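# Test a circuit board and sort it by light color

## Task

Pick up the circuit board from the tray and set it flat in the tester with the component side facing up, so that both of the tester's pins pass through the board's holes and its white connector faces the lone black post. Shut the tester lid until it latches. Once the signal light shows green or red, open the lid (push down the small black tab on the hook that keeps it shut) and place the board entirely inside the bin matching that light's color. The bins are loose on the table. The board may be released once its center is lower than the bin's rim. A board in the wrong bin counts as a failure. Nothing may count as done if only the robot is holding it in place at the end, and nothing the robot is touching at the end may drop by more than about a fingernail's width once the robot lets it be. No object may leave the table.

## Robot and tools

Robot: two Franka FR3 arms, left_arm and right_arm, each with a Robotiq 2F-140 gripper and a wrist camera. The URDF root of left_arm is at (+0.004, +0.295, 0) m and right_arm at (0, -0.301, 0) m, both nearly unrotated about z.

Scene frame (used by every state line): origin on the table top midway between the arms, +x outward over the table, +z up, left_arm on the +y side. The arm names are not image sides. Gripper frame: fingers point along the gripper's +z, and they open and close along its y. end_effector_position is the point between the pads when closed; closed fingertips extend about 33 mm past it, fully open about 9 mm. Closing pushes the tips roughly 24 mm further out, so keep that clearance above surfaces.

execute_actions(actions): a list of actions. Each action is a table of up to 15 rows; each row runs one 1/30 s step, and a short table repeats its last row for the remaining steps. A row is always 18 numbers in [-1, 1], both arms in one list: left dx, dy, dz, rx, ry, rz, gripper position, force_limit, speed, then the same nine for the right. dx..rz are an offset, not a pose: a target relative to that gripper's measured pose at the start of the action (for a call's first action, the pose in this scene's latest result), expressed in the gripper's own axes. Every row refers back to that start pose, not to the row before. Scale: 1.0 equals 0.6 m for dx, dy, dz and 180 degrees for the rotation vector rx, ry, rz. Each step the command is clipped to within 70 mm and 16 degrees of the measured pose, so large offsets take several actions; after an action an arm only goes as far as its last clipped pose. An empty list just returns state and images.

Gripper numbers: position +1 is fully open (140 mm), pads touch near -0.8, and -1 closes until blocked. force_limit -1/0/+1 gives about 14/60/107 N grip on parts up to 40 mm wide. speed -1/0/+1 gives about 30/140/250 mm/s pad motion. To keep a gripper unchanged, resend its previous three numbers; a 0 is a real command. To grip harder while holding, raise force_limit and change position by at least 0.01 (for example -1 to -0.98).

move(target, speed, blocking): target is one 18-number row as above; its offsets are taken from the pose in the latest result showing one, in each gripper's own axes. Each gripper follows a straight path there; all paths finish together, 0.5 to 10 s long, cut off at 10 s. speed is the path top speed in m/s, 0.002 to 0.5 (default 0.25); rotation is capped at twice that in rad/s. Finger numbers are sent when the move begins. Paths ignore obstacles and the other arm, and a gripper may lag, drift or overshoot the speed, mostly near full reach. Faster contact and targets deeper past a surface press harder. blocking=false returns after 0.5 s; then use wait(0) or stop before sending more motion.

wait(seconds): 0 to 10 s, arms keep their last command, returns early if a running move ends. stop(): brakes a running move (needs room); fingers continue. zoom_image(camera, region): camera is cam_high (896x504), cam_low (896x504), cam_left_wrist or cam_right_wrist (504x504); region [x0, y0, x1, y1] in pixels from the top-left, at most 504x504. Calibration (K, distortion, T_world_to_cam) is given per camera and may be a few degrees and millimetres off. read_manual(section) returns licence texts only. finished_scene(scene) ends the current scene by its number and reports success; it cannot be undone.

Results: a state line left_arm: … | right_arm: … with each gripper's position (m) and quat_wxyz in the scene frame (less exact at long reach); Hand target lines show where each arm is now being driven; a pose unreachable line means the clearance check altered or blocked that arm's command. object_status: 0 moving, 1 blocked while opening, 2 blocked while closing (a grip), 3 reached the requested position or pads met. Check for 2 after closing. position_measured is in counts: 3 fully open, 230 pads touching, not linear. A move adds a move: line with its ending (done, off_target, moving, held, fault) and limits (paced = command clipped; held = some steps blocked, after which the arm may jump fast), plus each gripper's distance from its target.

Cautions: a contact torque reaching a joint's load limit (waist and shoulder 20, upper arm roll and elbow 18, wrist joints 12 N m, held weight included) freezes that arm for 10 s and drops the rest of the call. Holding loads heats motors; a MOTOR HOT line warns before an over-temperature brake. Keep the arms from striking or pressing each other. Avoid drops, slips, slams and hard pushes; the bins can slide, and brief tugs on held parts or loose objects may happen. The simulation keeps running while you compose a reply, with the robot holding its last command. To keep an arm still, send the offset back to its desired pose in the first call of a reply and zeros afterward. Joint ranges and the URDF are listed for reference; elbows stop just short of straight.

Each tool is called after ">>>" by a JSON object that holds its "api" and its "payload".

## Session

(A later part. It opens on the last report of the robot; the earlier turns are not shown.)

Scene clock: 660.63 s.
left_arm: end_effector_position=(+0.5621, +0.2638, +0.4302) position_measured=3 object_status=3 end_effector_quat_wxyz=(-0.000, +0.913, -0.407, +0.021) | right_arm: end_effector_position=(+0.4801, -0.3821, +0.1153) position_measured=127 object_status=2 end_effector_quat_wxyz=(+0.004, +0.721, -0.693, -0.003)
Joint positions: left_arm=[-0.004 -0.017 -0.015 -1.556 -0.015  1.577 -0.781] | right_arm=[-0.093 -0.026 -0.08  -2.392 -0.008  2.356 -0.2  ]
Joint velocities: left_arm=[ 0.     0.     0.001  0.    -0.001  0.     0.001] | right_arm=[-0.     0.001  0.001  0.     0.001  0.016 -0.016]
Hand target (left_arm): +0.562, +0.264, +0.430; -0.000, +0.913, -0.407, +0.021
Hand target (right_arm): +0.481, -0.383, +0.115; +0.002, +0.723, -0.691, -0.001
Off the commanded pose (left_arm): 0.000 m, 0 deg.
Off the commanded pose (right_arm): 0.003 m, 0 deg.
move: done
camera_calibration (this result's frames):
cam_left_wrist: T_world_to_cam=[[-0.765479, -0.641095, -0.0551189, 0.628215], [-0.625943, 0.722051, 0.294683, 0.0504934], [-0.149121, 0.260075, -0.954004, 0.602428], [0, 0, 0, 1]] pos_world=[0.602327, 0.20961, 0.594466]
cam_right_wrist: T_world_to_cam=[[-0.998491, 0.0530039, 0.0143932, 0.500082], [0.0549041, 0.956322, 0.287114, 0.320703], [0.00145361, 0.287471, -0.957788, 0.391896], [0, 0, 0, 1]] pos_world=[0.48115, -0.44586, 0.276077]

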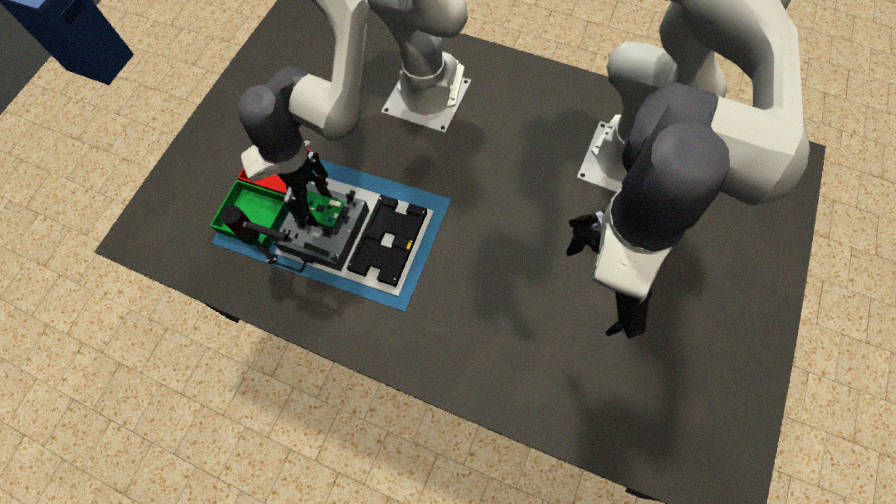

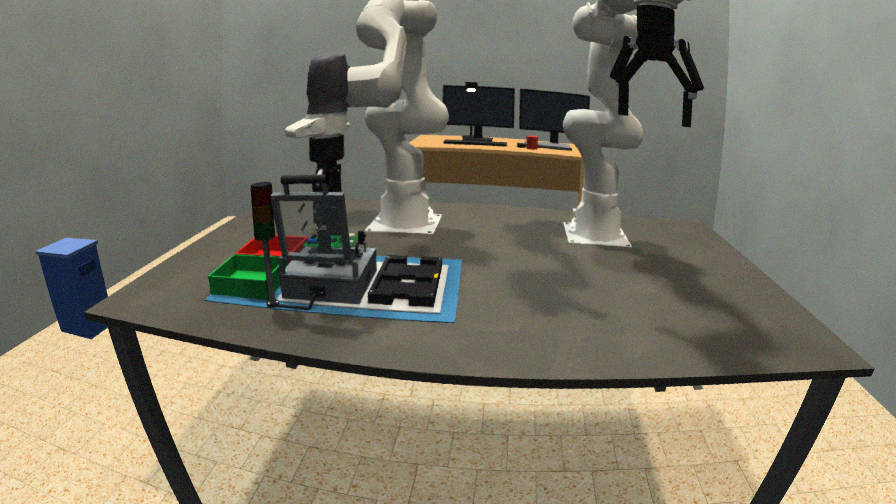

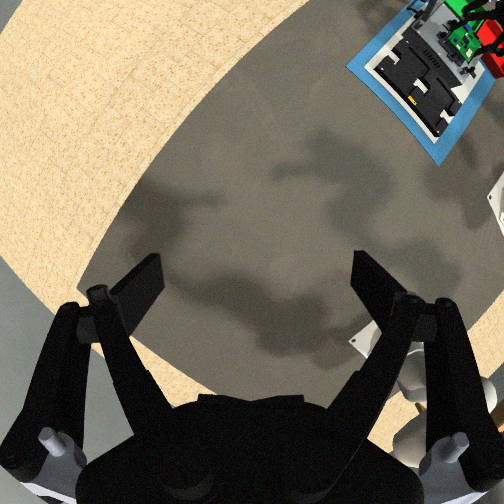

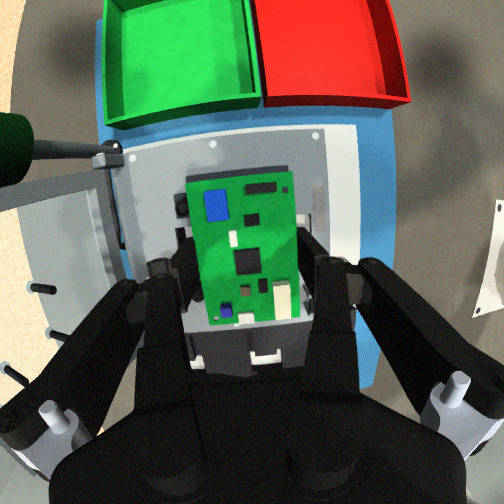

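>>> {"api": "move", "payload": {"target": [0,0,0,0,0,0,1,0,0, 0.0045,-0.0045,0.0167,0,0,0.002,-1,0.2,-0.6], "speed": 0.02}}

>>> {"api": "zoom_image", "payload": {"camera": "cam_right_wrist", "region": [160, 130, 340, 340]}}

Scene clock: 706.40 s.
left_arm: end_effector_position=(+0.5621, +0.2638, +0.4302) position_measured=3 object_status=3 end_effector_quat_wxyz=(-0.000, +0.913, -0.407, +0.021) | right_arm: end_effector_position=(+0.4804, -0.3830, +0.1047) position_measured=127 object_status=2 end_effector_quat_wxyz=(+0.007, +0.722, -0.692, -0.005)
Joint positions: left_arm=[-0.004 -0.017 -0.015 -1.556 -0.015  1.577 -0.781] | right_arm=[-0.094 -0.001 -0.081 -2.391 -0.007  2.374 -0.204]
Joint velocities: left_arm=[ 0.    -0.001  0.     0.001 -0.001 -0.     0.   ] | right_arm=[-0.001 -0.    -0.002  0.001 -0.     0.01   0.003]
Hand target (left_arm): +0.562, +0.264, +0.430; -0.000, +0.913, -0.407, +0.021
Hand target (right_arm): +0.483, -0.385, +0.105; +0.004, +0.719, -0.695, -0.003
Off the commanded pose (left_arm): 0.000 m, 0 deg.
Off the commanded pose (right_arm): 0.003 m, 1 deg.
move: done
camera_calibration (this result's frames):
cam_left_wrist: T_world_to_cam=[[-0.765479, -0.641095, -0.0551188, 0.628215], [-0.625943, 0.722051, 0.294683, 0.0504934], [-0.149121, 0.260075, -0.954004, 0.602429], [0, 0, 0, 1]] pos_world=[0.602327, 0.20961, 0.594466]
cam_right_wrist: T_world_to_cam=[[-0.998533, 0.0498585, 0.0210955, 0.498675], [0.053815, 0.956607, 0.28637, 0.325282], [-0.00590215, 0.287085, -0.957887, 0.385399], [0, 0, 0, 1]] pos_world=[0.482713, -0.446672, 0.265498]

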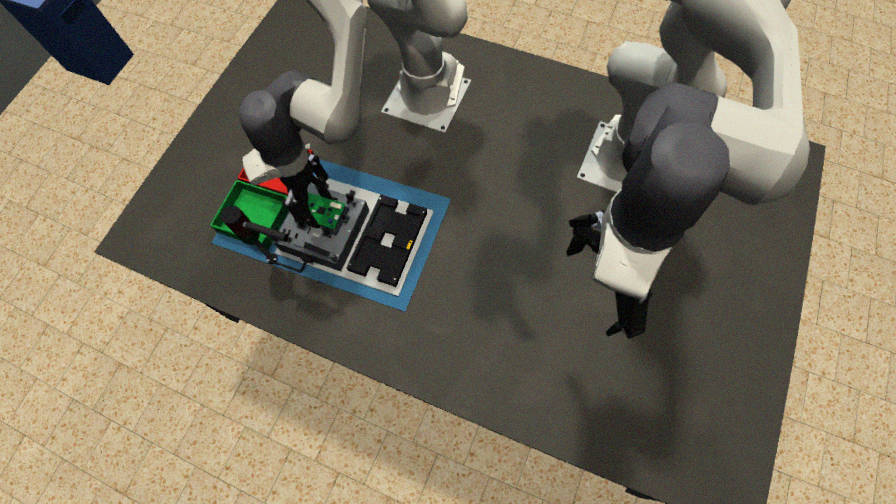

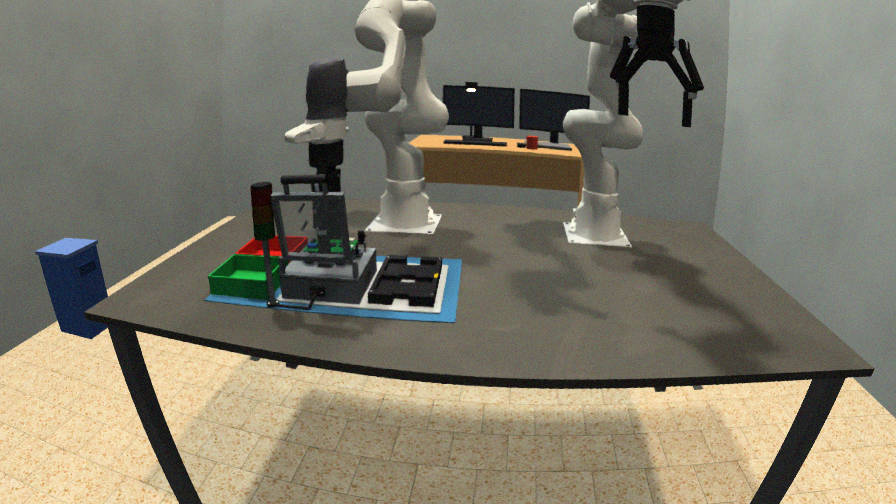

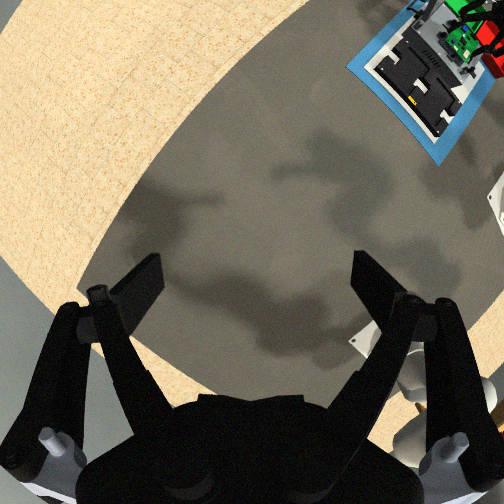

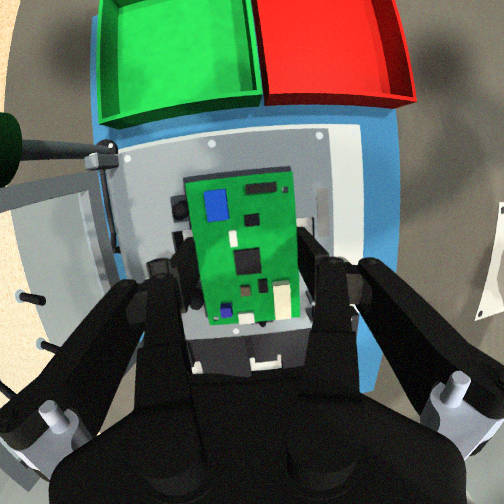

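Region (160, 130, 340, 340) of cam_right_wrist's 504x504 image, scaled by 2.400, with more detail than that image has; it fills the left 432 columns of this view, and the rest is white.

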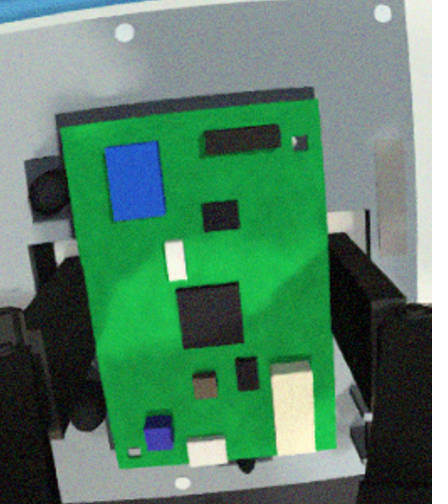

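>>> {"api": "zoom_image", "payload": {"camera": "cam_right_wrist", "region": [265, 165, 305, 205]}}

>>> {"api": "zoom_image", "payload": {"camera": "cam_right_wrist", "region": [195, 295, 245, 345]}}

Region (265, 165, 305, 205) of cam_right_wrist's 504x504 image, scaled by 12.600, with more detail than that image has.

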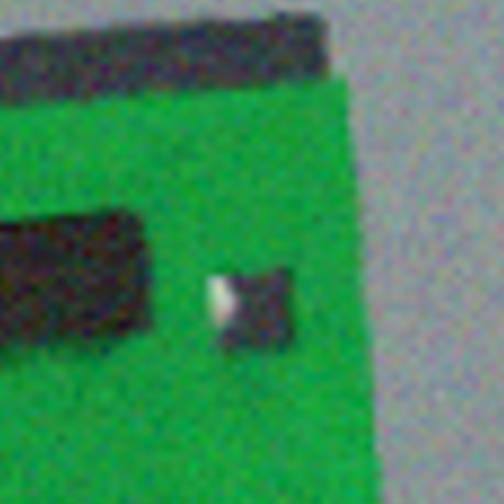

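Region (195, 295, 245, 345) of cam_right_wrist's 504x504 image, scaled by 10.080, with more detail than that image has.

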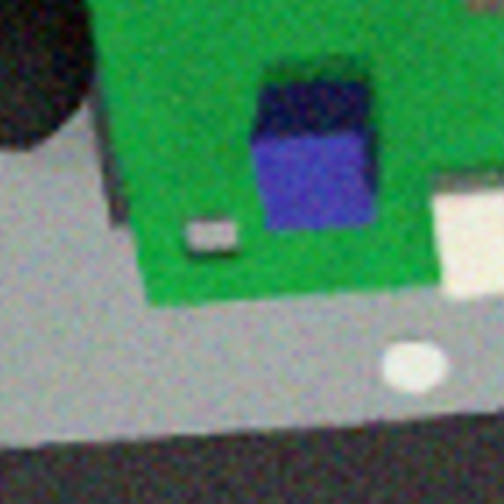

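>>> {"api": "move", "payload": {"target": [0,0,0,0,0,0,1,0,0, 0,-0.001,0.011,0,0,0,-1,0.2,-0.6], "speed": 0.01}}

>>> {"api": "zoom_image", "payload": {"camera": "cam_right_wrist", "region": [265, 165, 305, 205]}}

>>> {"api": "zoom_image", "payload": {"camera": "cam_right_wrist", "region": [195, 295, 245, 345]}}

Scene clock: 723.47 s.
left_arm: end_effector_position=(+0.5621, +0.2638, +0.4302) position_measured=3 object_status=3 end_effector_quat_wxyz=(-0.000, +0.913, -0.407, +0.021) | right_arm: end_effector_position=(+0.4801, -0.3833, +0.0988) position_measured=127 object_status=2 end_effector_quat_wxyz=(+0.008, +0.722, -0.692, -0.006)
Joint positions: left_arm=[-0.004 -0.017 -0.015 -1.556 -0.015  1.577 -0.781] | right_arm=[-0.094  0.012 -0.081 -2.393 -0.007  2.386 -0.204]
Joint velocities: left_arm=[ 0.    -0.001  0.    -0.     0.001 -0.001  0.   ] | right_arm=[-0.     0.     0.    -0.002  0.001  0.006  0.001]
Hand target (left_arm): +0.562, +0.264, +0.430; -0.000, +0.913, -0.407, +0.021
Hand target (right_arm): +0.481, -0.383, +0.098; +0.007, +0.722, -0.692, -0.005
Off the commanded pose (left_arm): 0.000 m, 0 deg.
Off the commanded pose (right_arm): 0.001 m, 0 deg.
move: done
camera_calibration (this result's frames):
cam_left_wrist: T_world_to_cam=[[-0.765479, -0.641095, -0.0551188, 0.628215], [-0.625943, 0.722051, 0.294683, 0.0504936], [-0.149121, 0.260075, -0.954004, 0.602429], [0, 0, 0, 1]] pos_world=[0.602327, 0.20961, 0.594466]
cam_right_wrist: T_world_to_cam=[[-0.998426, 0.0506444, 0.0240854, 0.498399], [0.055422, 0.956668, 0.285857, 0.326539], [-0.00856467, 0.286742, -0.95797, 0.380895], [0, 0, 0, 1]] pos_world=[0.482779, -0.446849, 0.259538]

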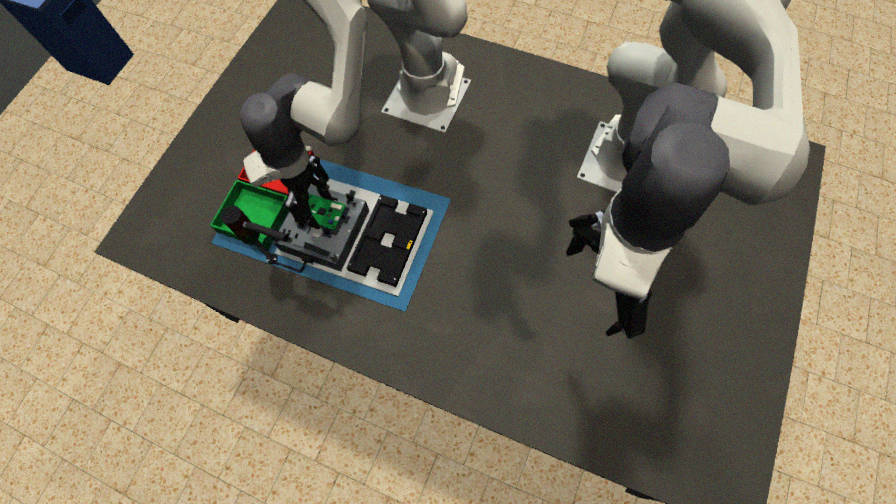

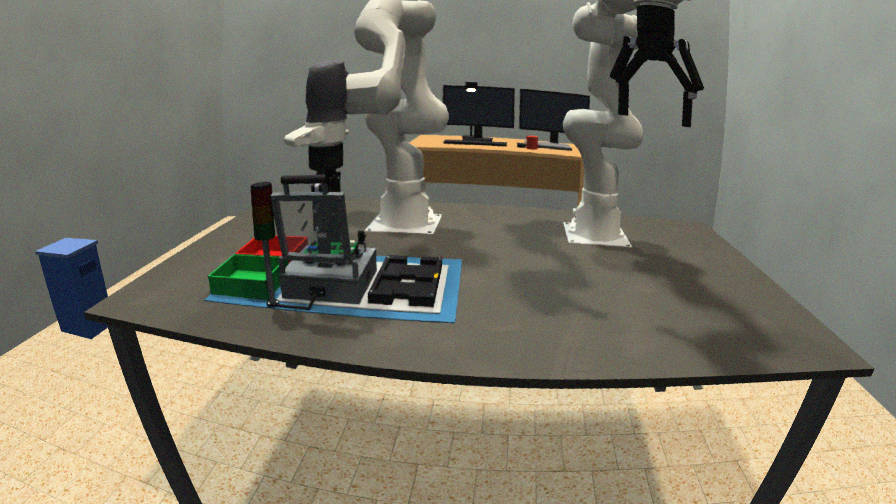

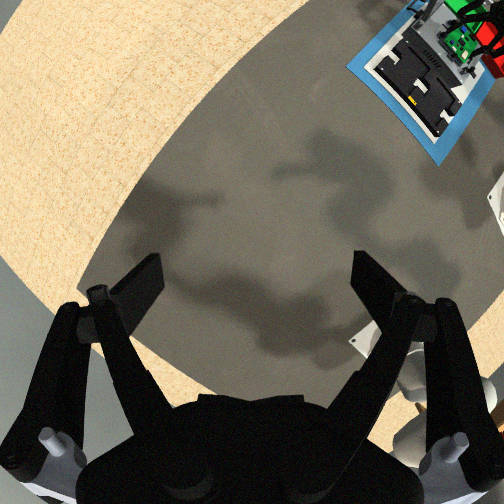

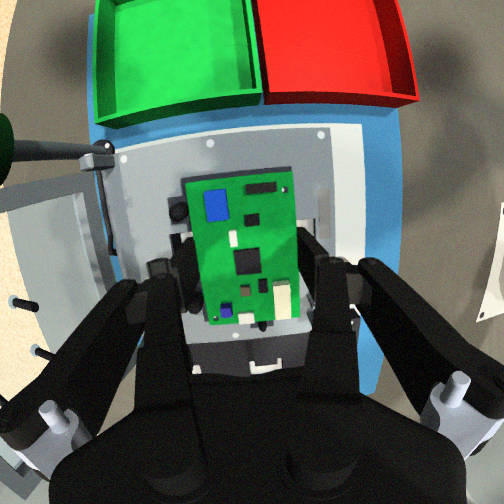

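Region (265, 165, 305, 205) of cam_right_wrist's 504x504 image, scaled by 12.600, with more detail than that image has.

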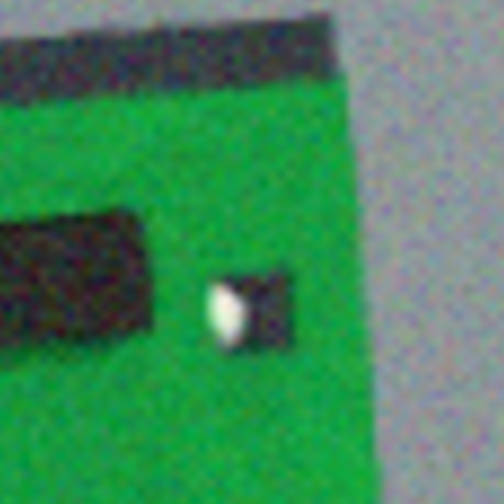

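Region (195, 295, 245, 345) of cam_right_wrist's 504x504 image, scaled by 10.080, with more detail than that image has.

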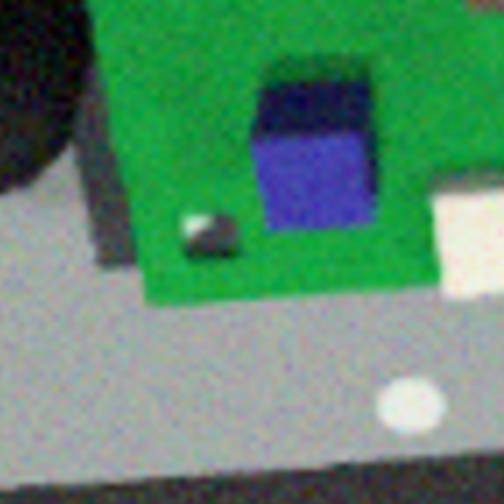

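>>> {"api": "execute_actions", "payload": {"actions": [[[0,0,0,0,0,0,1,0,0, 0,-0.005,0,0,0,0,-1,0.2,-0.6]],[[0,0,0,0,0,0,1,0,0, 0,0,0,0,0,0,-1,0.2,-0.6]]]}}

>>> {"api": "zoom_image", "payload": {"camera": "cam_right_wrist", "region": [265, 165, 305, 205]}}

>>> {"api": "zoom_image", "payload": {"camera": "cam_right_wrist", "region": [195, 295, 245, 345]}}

Scene clock: 741.00 s.
left_arm: end_effector_position=(+0.5621, +0.2638, +0.4302) position_measured=3 object_status=3 end_effector_quat_wxyz=(-0.000, +0.913, -0.407, +0.021) | right_arm: end_effector_position=(+0.4823, -0.3838, +0.0983) position_measured=127 object_status=2 end_effector_quat_wxyz=(+0.008, +0.722, -0.692, -0.006)
Joint positions: left_arm=[-0.004 -0.017 -0.015 -1.556 -0.015  1.577 -0.781] | right_arm=[-0.094  0.019 -0.081 -2.386 -0.007  2.386 -0.204]
Joint velocities: left_arm=[-0.001 -0.     0.001 -0.001 -0.     0.     0.   ] | right_arm=[ 0.002  0.001 -0.001  0.     0.     0.    -0.001]
Hand target (left_arm): +0.562, +0.264, +0.430; -0.000, +0.913, -0.407, +0.021
Hand target (right_arm): +0.482, -0.384, +0.098; +0.008, +0.722, -0.692, -0.006
Off the commanded pose (left_arm): 0.000 m, 0 deg.
Off the commanded pose (right_arm): 0.000 m, 0 deg.
camera_calibration (this result's frames):
cam_left_wrist: T_world_to_cam=[[-0.765479, -0.641095, -0.0551188, 0.628215], [-0.625943, 0.722051, 0.294683, 0.0504934], [-0.149121, 0.260075, -0.954004, 0.602428], [0, 0, 0, 1]] pos_world=[0.602327, 0.20961, 0.594466]
cam_right_wrist: T_world_to_cam=[[-0.998426, 0.050652, 0.0240972, 0.500693], [0.0554279, 0.956829, 0.285319, 0.32713], [-0.00860486, 0.286205, -0.95813, 0.380491], [0, 0, 0, 1]] pos_world=[0.485046, -0.447268, 0.259158]

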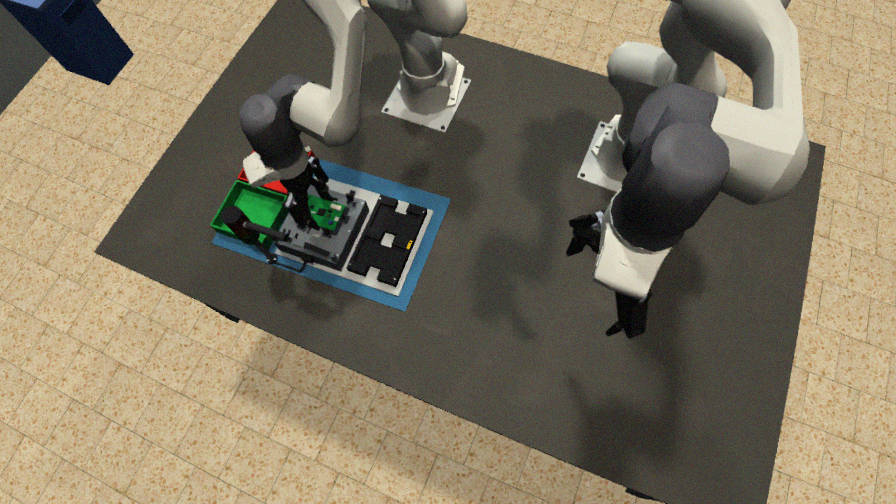

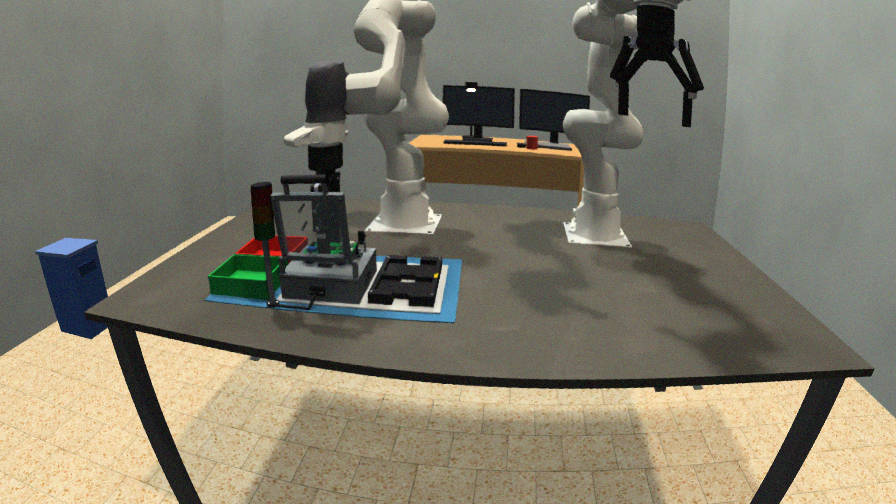

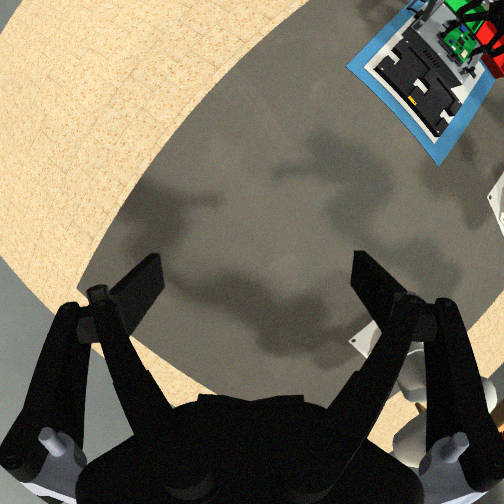

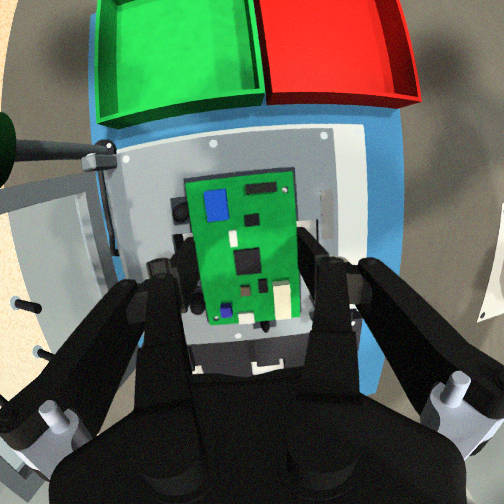

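Region (265, 165, 305, 205) of cam_right_wrist's 504x504 image, scaled by 12.600, with more detail than that image has.

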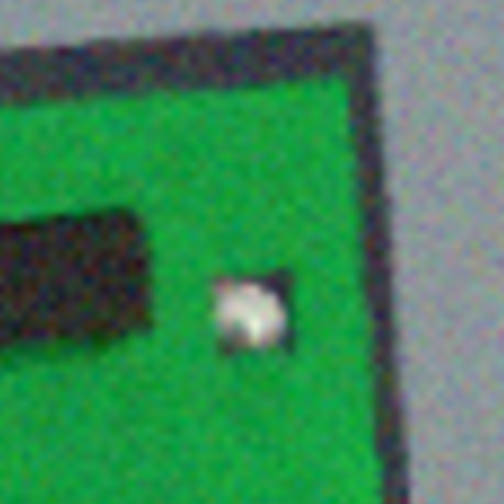

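Region (195, 295, 245, 345) of cam_right_wrist's 504x504 image, scaled by 10.080, with more detail than that image has.

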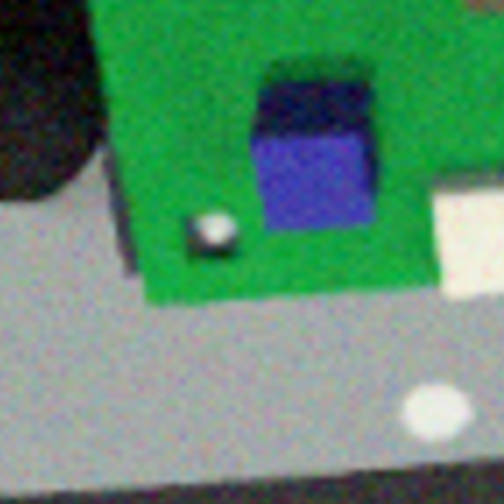

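>>> {"api": "move", "payload": {"target": [0,0,0,0,0,0,1,0,0, 0,0,0.01,0,0,0,-1,0.2,-0.6], "speed": 0.008}}

>>> {"api": "zoom_image", "payload": {"camera": "cam_right_wrist", "region": [180, 150, 320, 340]}}

Scene clock: 753.97 s.
left_arm: end_effector_position=(+0.5621, +0.2638, +0.4302) position_measured=3 object_status=3 end_effector_quat_wxyz=(-0.000, +0.913, -0.407, +0.021) | right_arm: end_effector_position=(+0.4822, -0.3831, +0.0939) position_measured=127 object_status=2 end_effector_quat_wxyz=(+0.008, +0.722, -0.692, -0.006)
Joint positions: left_arm=[-0.004 -0.017 -0.015 -1.556 -0.015  1.577 -0.781] | right_arm=[-0.093  0.027 -0.08  -2.389 -0.006  2.396 -0.204]
Joint velocities: left_arm=[-0.     0.001  0.     0.001  0.001 -0.     0.001] | right_arm=[ 0.     0.    -0.001  0.001  0.001  0.001 -0.001]
Hand target (left_arm): +0.562, +0.264, +0.430; -0.000, +0.913, -0.407, +0.021
Hand target (right_arm): +0.482, -0.384, +0.092; +0.008, +0.722, -0.692, -0.006
Off the commanded pose (left_arm): 0.000 m, 0 deg.
Off the commanded pose (right_arm): 0.002 m, 0 deg.
move: done
camera_calibration (this result's frames):
cam_left_wrist: T_world_to_cam=[[-0.76548, -0.641095, -0.0551188, 0.628215], [-0.625943, 0.722051, 0.294683, 0.0504934], [-0.149121, 0.260075, -0.954004, 0.602428], [0, 0, 0, 1]] pos_world=[0.602327, 0.20961, 0.594466]
cam_right_wrist: T_world_to_cam=[[-0.998442, 0.0498307, 0.0251197, 0.500247], [0.0549339, 0.956847, 0.285352, 0.327989], [-0.00981638, 0.286287, -0.958094, 0.376634], [0, 0, 0, 1]] pos_world=[0.485146, -0.446588, 0.254692]

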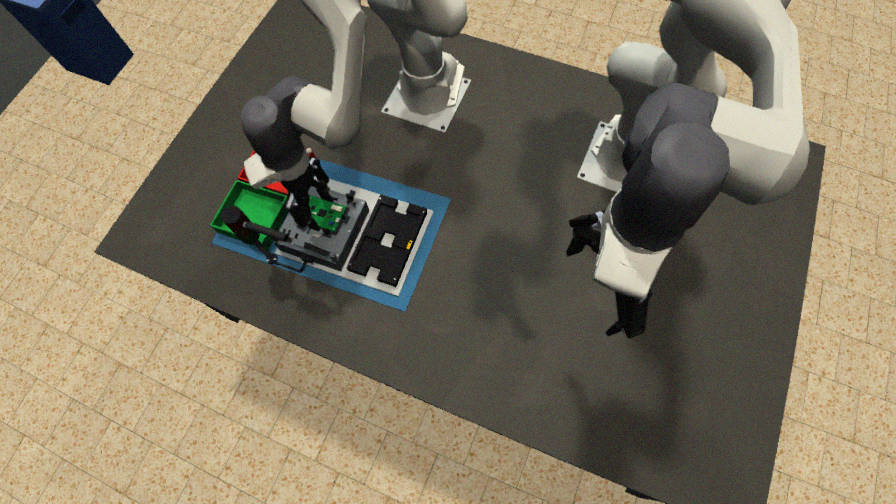

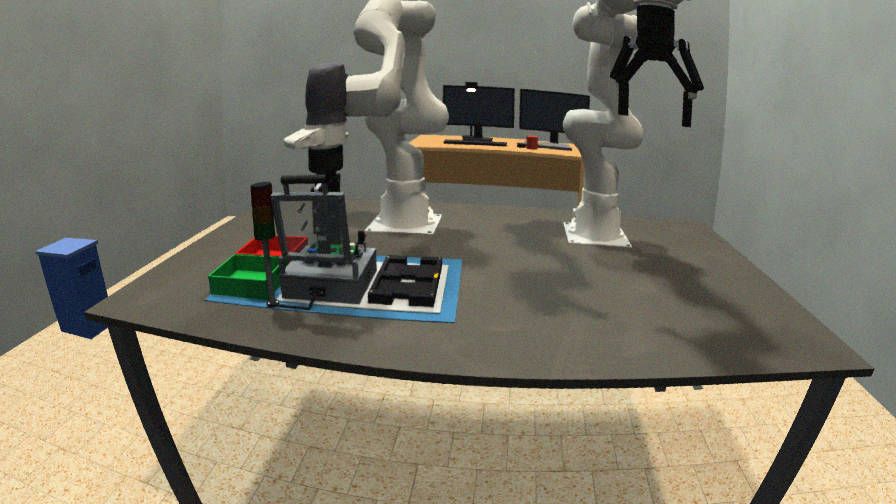

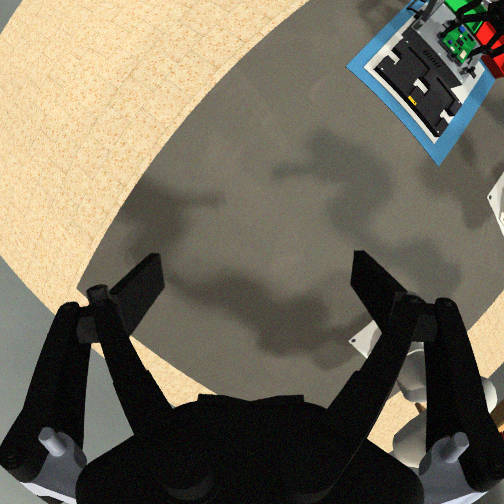

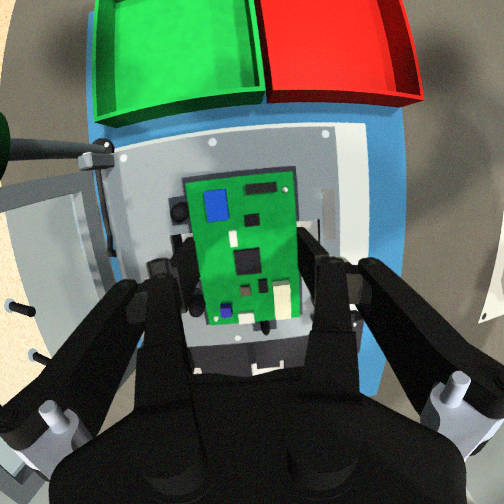

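Region (180, 150, 320, 340) of cam_right_wrist's 504x504 image, scaled by 2.653, with more detail than that image has; it fills the left 371 columns of this view, and the rest is white.

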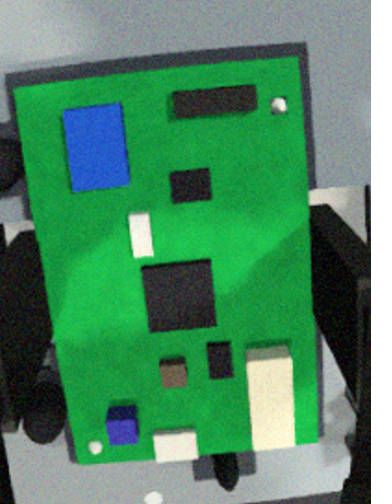

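>>> {"api": "execute_actions", "payload": {"actions": []}}

Scene clock: 771.23 s.
left_arm: end_effector_position=(+0.5621, +0.2638, +0.4302) position_measured=3 object_status=3 end_effector_quat_wxyz=(-0.000, +0.913, -0.407, +0.021) | right_arm: end_effector_position=(+0.4822, -0.3831, +0.0938) position_measured=127 object_status=2 end_effector_quat_wxyz=(+0.008, +0.722, -0.692, -0.006)
Joint positions: left_arm=[-0.004 -0.017 -0.015 -1.556 -0.015  1.577 -0.781] | right_arm=[-0.093  0.027 -0.08  -2.389 -0.006  2.396 -0.204]
Joint velocities: left_arm=[ 0.001  0.001  0.001  0.     0.    -0.     0.   ] | right_arm=[ 0.    -0.001  0.     0.001  0.001  0.    -0.   ]
Hand target (left_arm): +0.562, +0.264, +0.430; -0.000, +0.913, -0.407, +0.021
Hand target (right_arm): +0.482, -0.384, +0.092; +0.008, +0.722, -0.692, -0.006
Off the commanded pose (left_arm): 0.000 m, 0 deg.
Off the commanded pose (right_arm): 0.002 m, 0 deg.
camera_calibration (this result's frames):
cam_left_wrist: T_world_to_cam=[[-0.765479, -0.641095, -0.0551188, 0.628215], [-0.625943, 0.722051, 0.294683, 0.0504933], [-0.149121, 0.260075, -0.954004, 0.602428], [0, 0, 0, 1]] pos_world=[0.602327, 0.209611, 0.594466]
cam_right_wrist: T_world_to_cam=[[-0.998443, 0.0498528, 0.0250062, 0.500262], [0.0549227, 0.956844, 0.285366, 0.327997], [-0.00970075, 0.286295, -0.958092, 0.37653], [0, 0, 0, 1]] pos_world=[0.485121, -0.44658, 0.254642]

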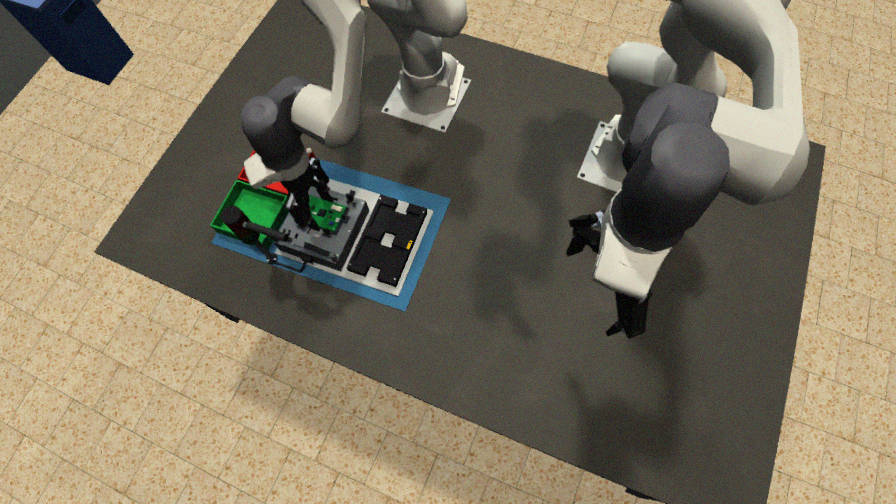

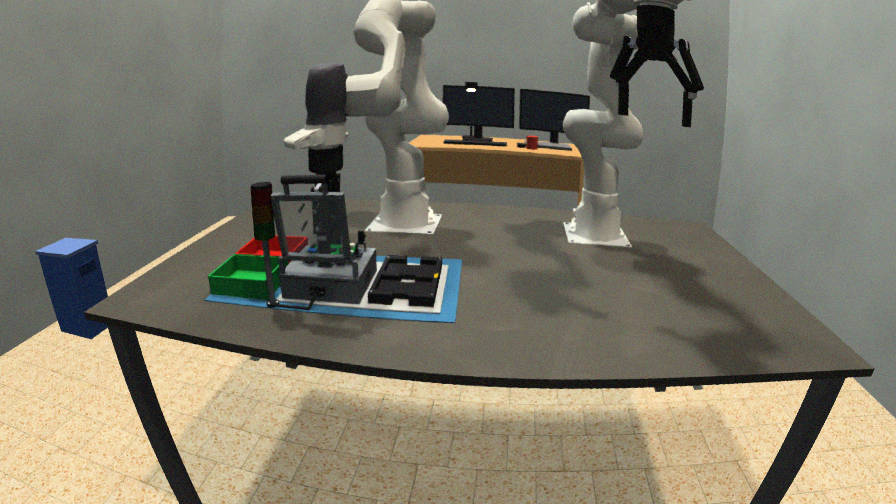

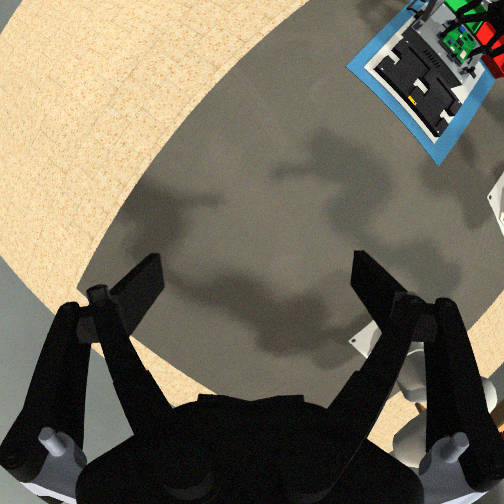

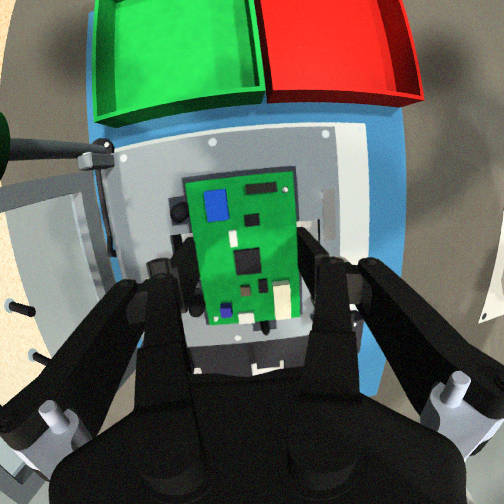

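>>> {"api": "execute_actions", "payload": {"actions": [[[0,0,0,0,0,0,1,0,0, 0,0,0,0,0,0,0.2,0.2,-0.6]],[[0,0,0,0,0,0,1,0,0, 0,0,0,0,0,0,0.2,0.2,-0.6]]]}}

Scene clock: 775.27 s.
left_arm: end_effector_position=(+0.5621, +0.2638, +0.4302) position_measured=3 object_status=3 end_effector_quat_wxyz=(-0.000, +0.913, -0.407, +0.021) | right_arm: end_effector_position=(+0.4822, -0.3830, +0.0938) position_measured=104 object_status=3 end_effector_quat_wxyz=(+0.008, +0.722, -0.692, -0.006)
Joint positions: left_arm=[-0.004 -0.017 -0.015 -1.556 -0.015  1.577 -0.781] | right_arm=[-0.093  0.027 -0.08  -2.389 -0.006  2.396 -0.204]
Joint velocities: left_arm=[ 0.001  0.001 -0.001 -0.001 -0.    -0.     0.001] | right_arm=[-0.001 -0.001 -0.    -0.001  0.001 -0.    -0.001]
Hand target (left_arm): +0.562, +0.264, +0.430; -0.000, +0.913, -0.407, +0.021
Hand target (right_arm): +0.482, -0.383, +0.094; +0.008, +0.722, -0.692, -0.006
Off the commanded pose (left_arm): 0.000 m, 0 deg.
Off the commanded pose (right_arm): 0.000 m, 0 deg.
camera_calibration (this result's frames):
cam_left_wrist: T_world_to_cam=[[-0.765479, -0.641095, -0.0551189, 0.628215], [-0.625943, 0.722051, 0.294683, 0.0504934], [-0.149121, 0.260075, -0.954004, 0.602428], [0, 0, 0, 1]] pos_world=[0.602327, 0.20961, 0.594466]
cam_right_wrist: T_world_to_cam=[[-0.998444, 0.0498441, 0.0249877, 0.500257], [0.0549092, 0.956843, 0.285372, 0.327995], [-0.00968523, 0.2863, -0.958091, 0.376513], [0, 0, 0, 1]] pos_world=[0.485116, -0.44657, 0.254633]

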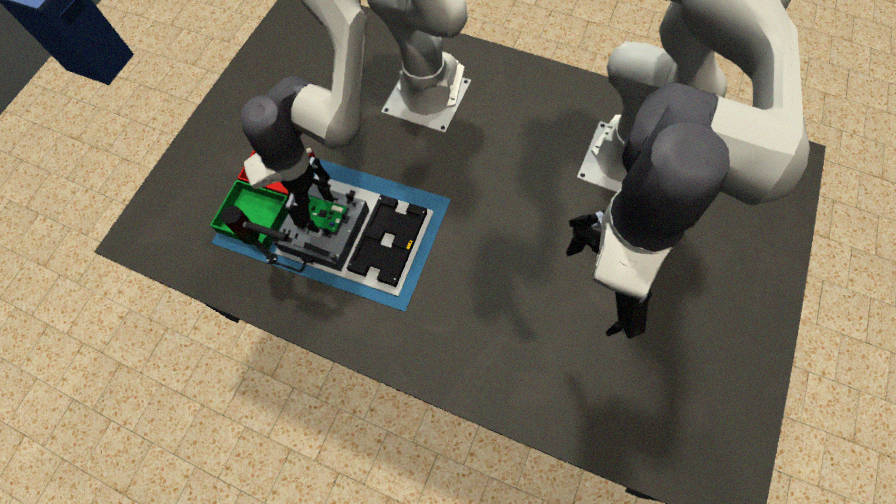

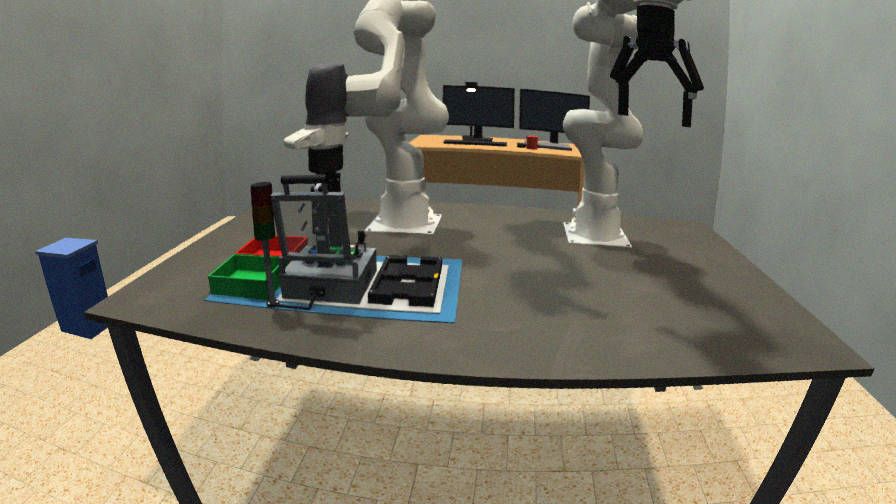

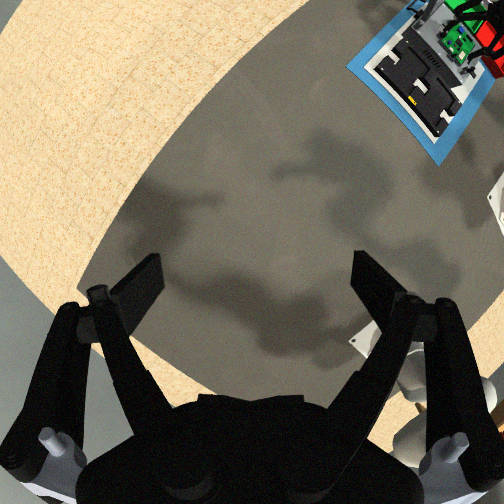

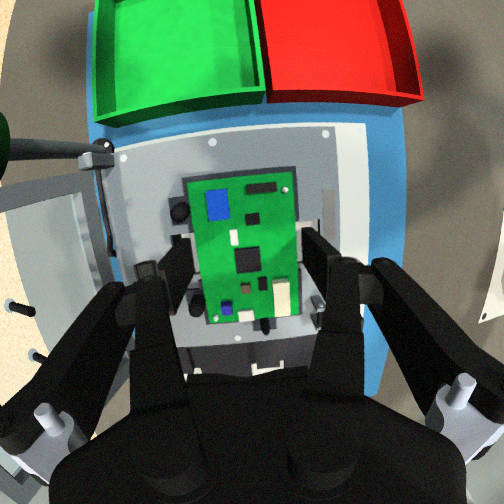

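Lift up.

>>> {"api": "move", "payload": {"target": [0,0,0,0,0,0,1,0,0, 0,0,-0.2,0,0,0,0.2,0.2,-0.6], "speed": 0.12}}

Scene clock: 778.83 s.
left_arm: end_effector_position=(+0.5621, +0.2638, +0.4302) position_measured=3 object_status=3 end_effector_quat_wxyz=(-0.000, +0.913, -0.407, +0.021) | right_arm: end_effector_position=(+0.4862, -0.3847, +0.2130) position_measured=104 object_status=3 end_effector_quat_wxyz=(+0.006, +0.722, -0.692, -0.005)
Joint positions: left_arm=[-0.004 -0.017 -0.015 -1.556 -0.015  1.577 -0.781] | right_arm=[-0.093 -0.14  -0.08  -2.245 -0.018  2.09  -0.198]
Joint velocities: left_arm=[ 0.002  0.001  0.001 -0.001 -0.    -0.     0.001] | right_arm=[-0.001 -0.001 -0.001  0.001 -0.    -0.012 -0.001]
Hand target (left_arm): +0.562, +0.264, +0.430; -0.000, +0.913, -0.407, +0.021
Hand target (right_arm): +0.485, -0.385, +0.213; +0.008, +0.721, -0.693, -0.006
Off the commanded pose (left_arm): 0.000 m, 0 deg.
Off the commanded pose (right_arm): 0.003 m, 0 deg.
move: done
camera_calibration (this result's frames):
cam_left_wrist: T_world_to_cam=[[-0.765479, -0.641095, -0.0551188, 0.628215], [-0.625943, 0.722051, 0.294683, 0.0504934], [-0.149121, 0.260075, -0.954004, 0.602429], [0, 0, 0, 1]] pos_world=[0.602327, 0.209611, 0.594466]
cam_right_wrist: T_world_to_cam=[[-0.998534, 0.050326, 0.0199141, 0.502668], [0.0539257, 0.956476, 0.286786, 0.2954], [-0.00461463, 0.287439, -0.957788, 0.489132], [0, 0, 0, 1]] pos_world=[0.488259, -0.448436, 0.373758]

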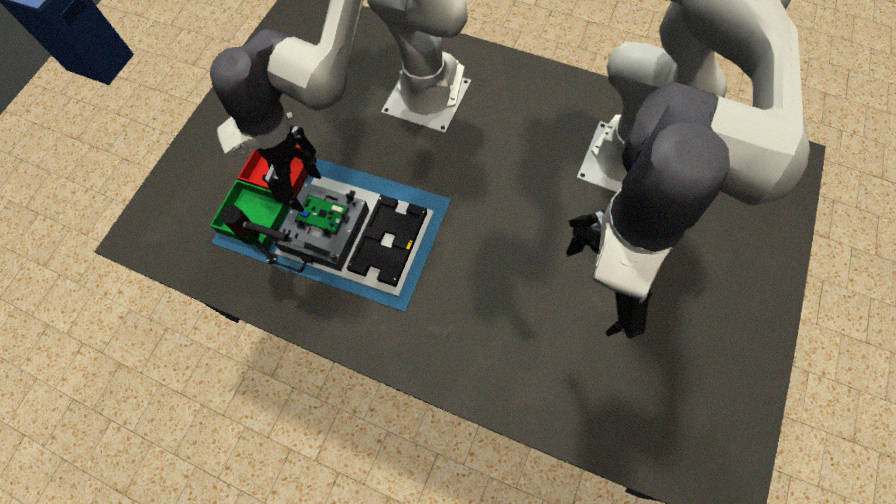

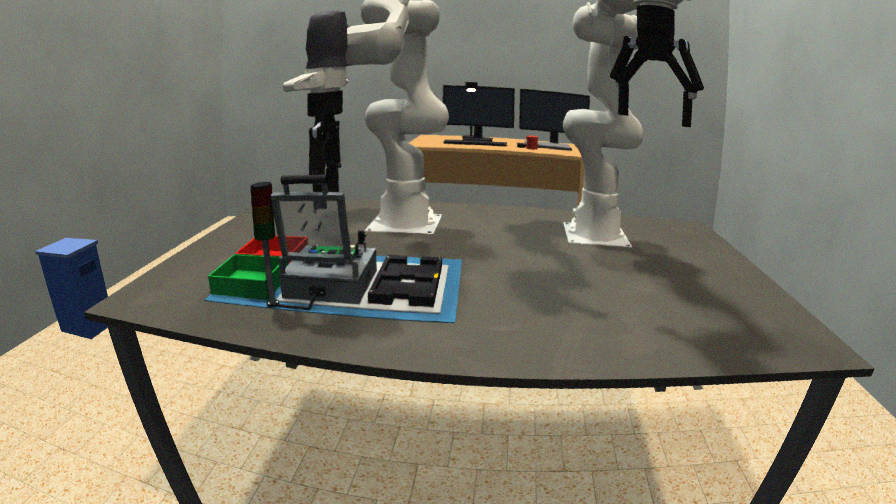

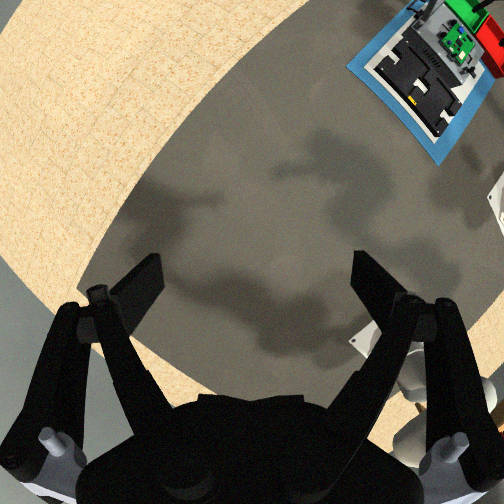

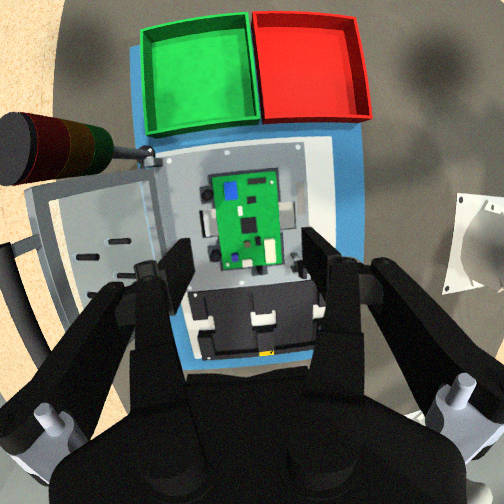

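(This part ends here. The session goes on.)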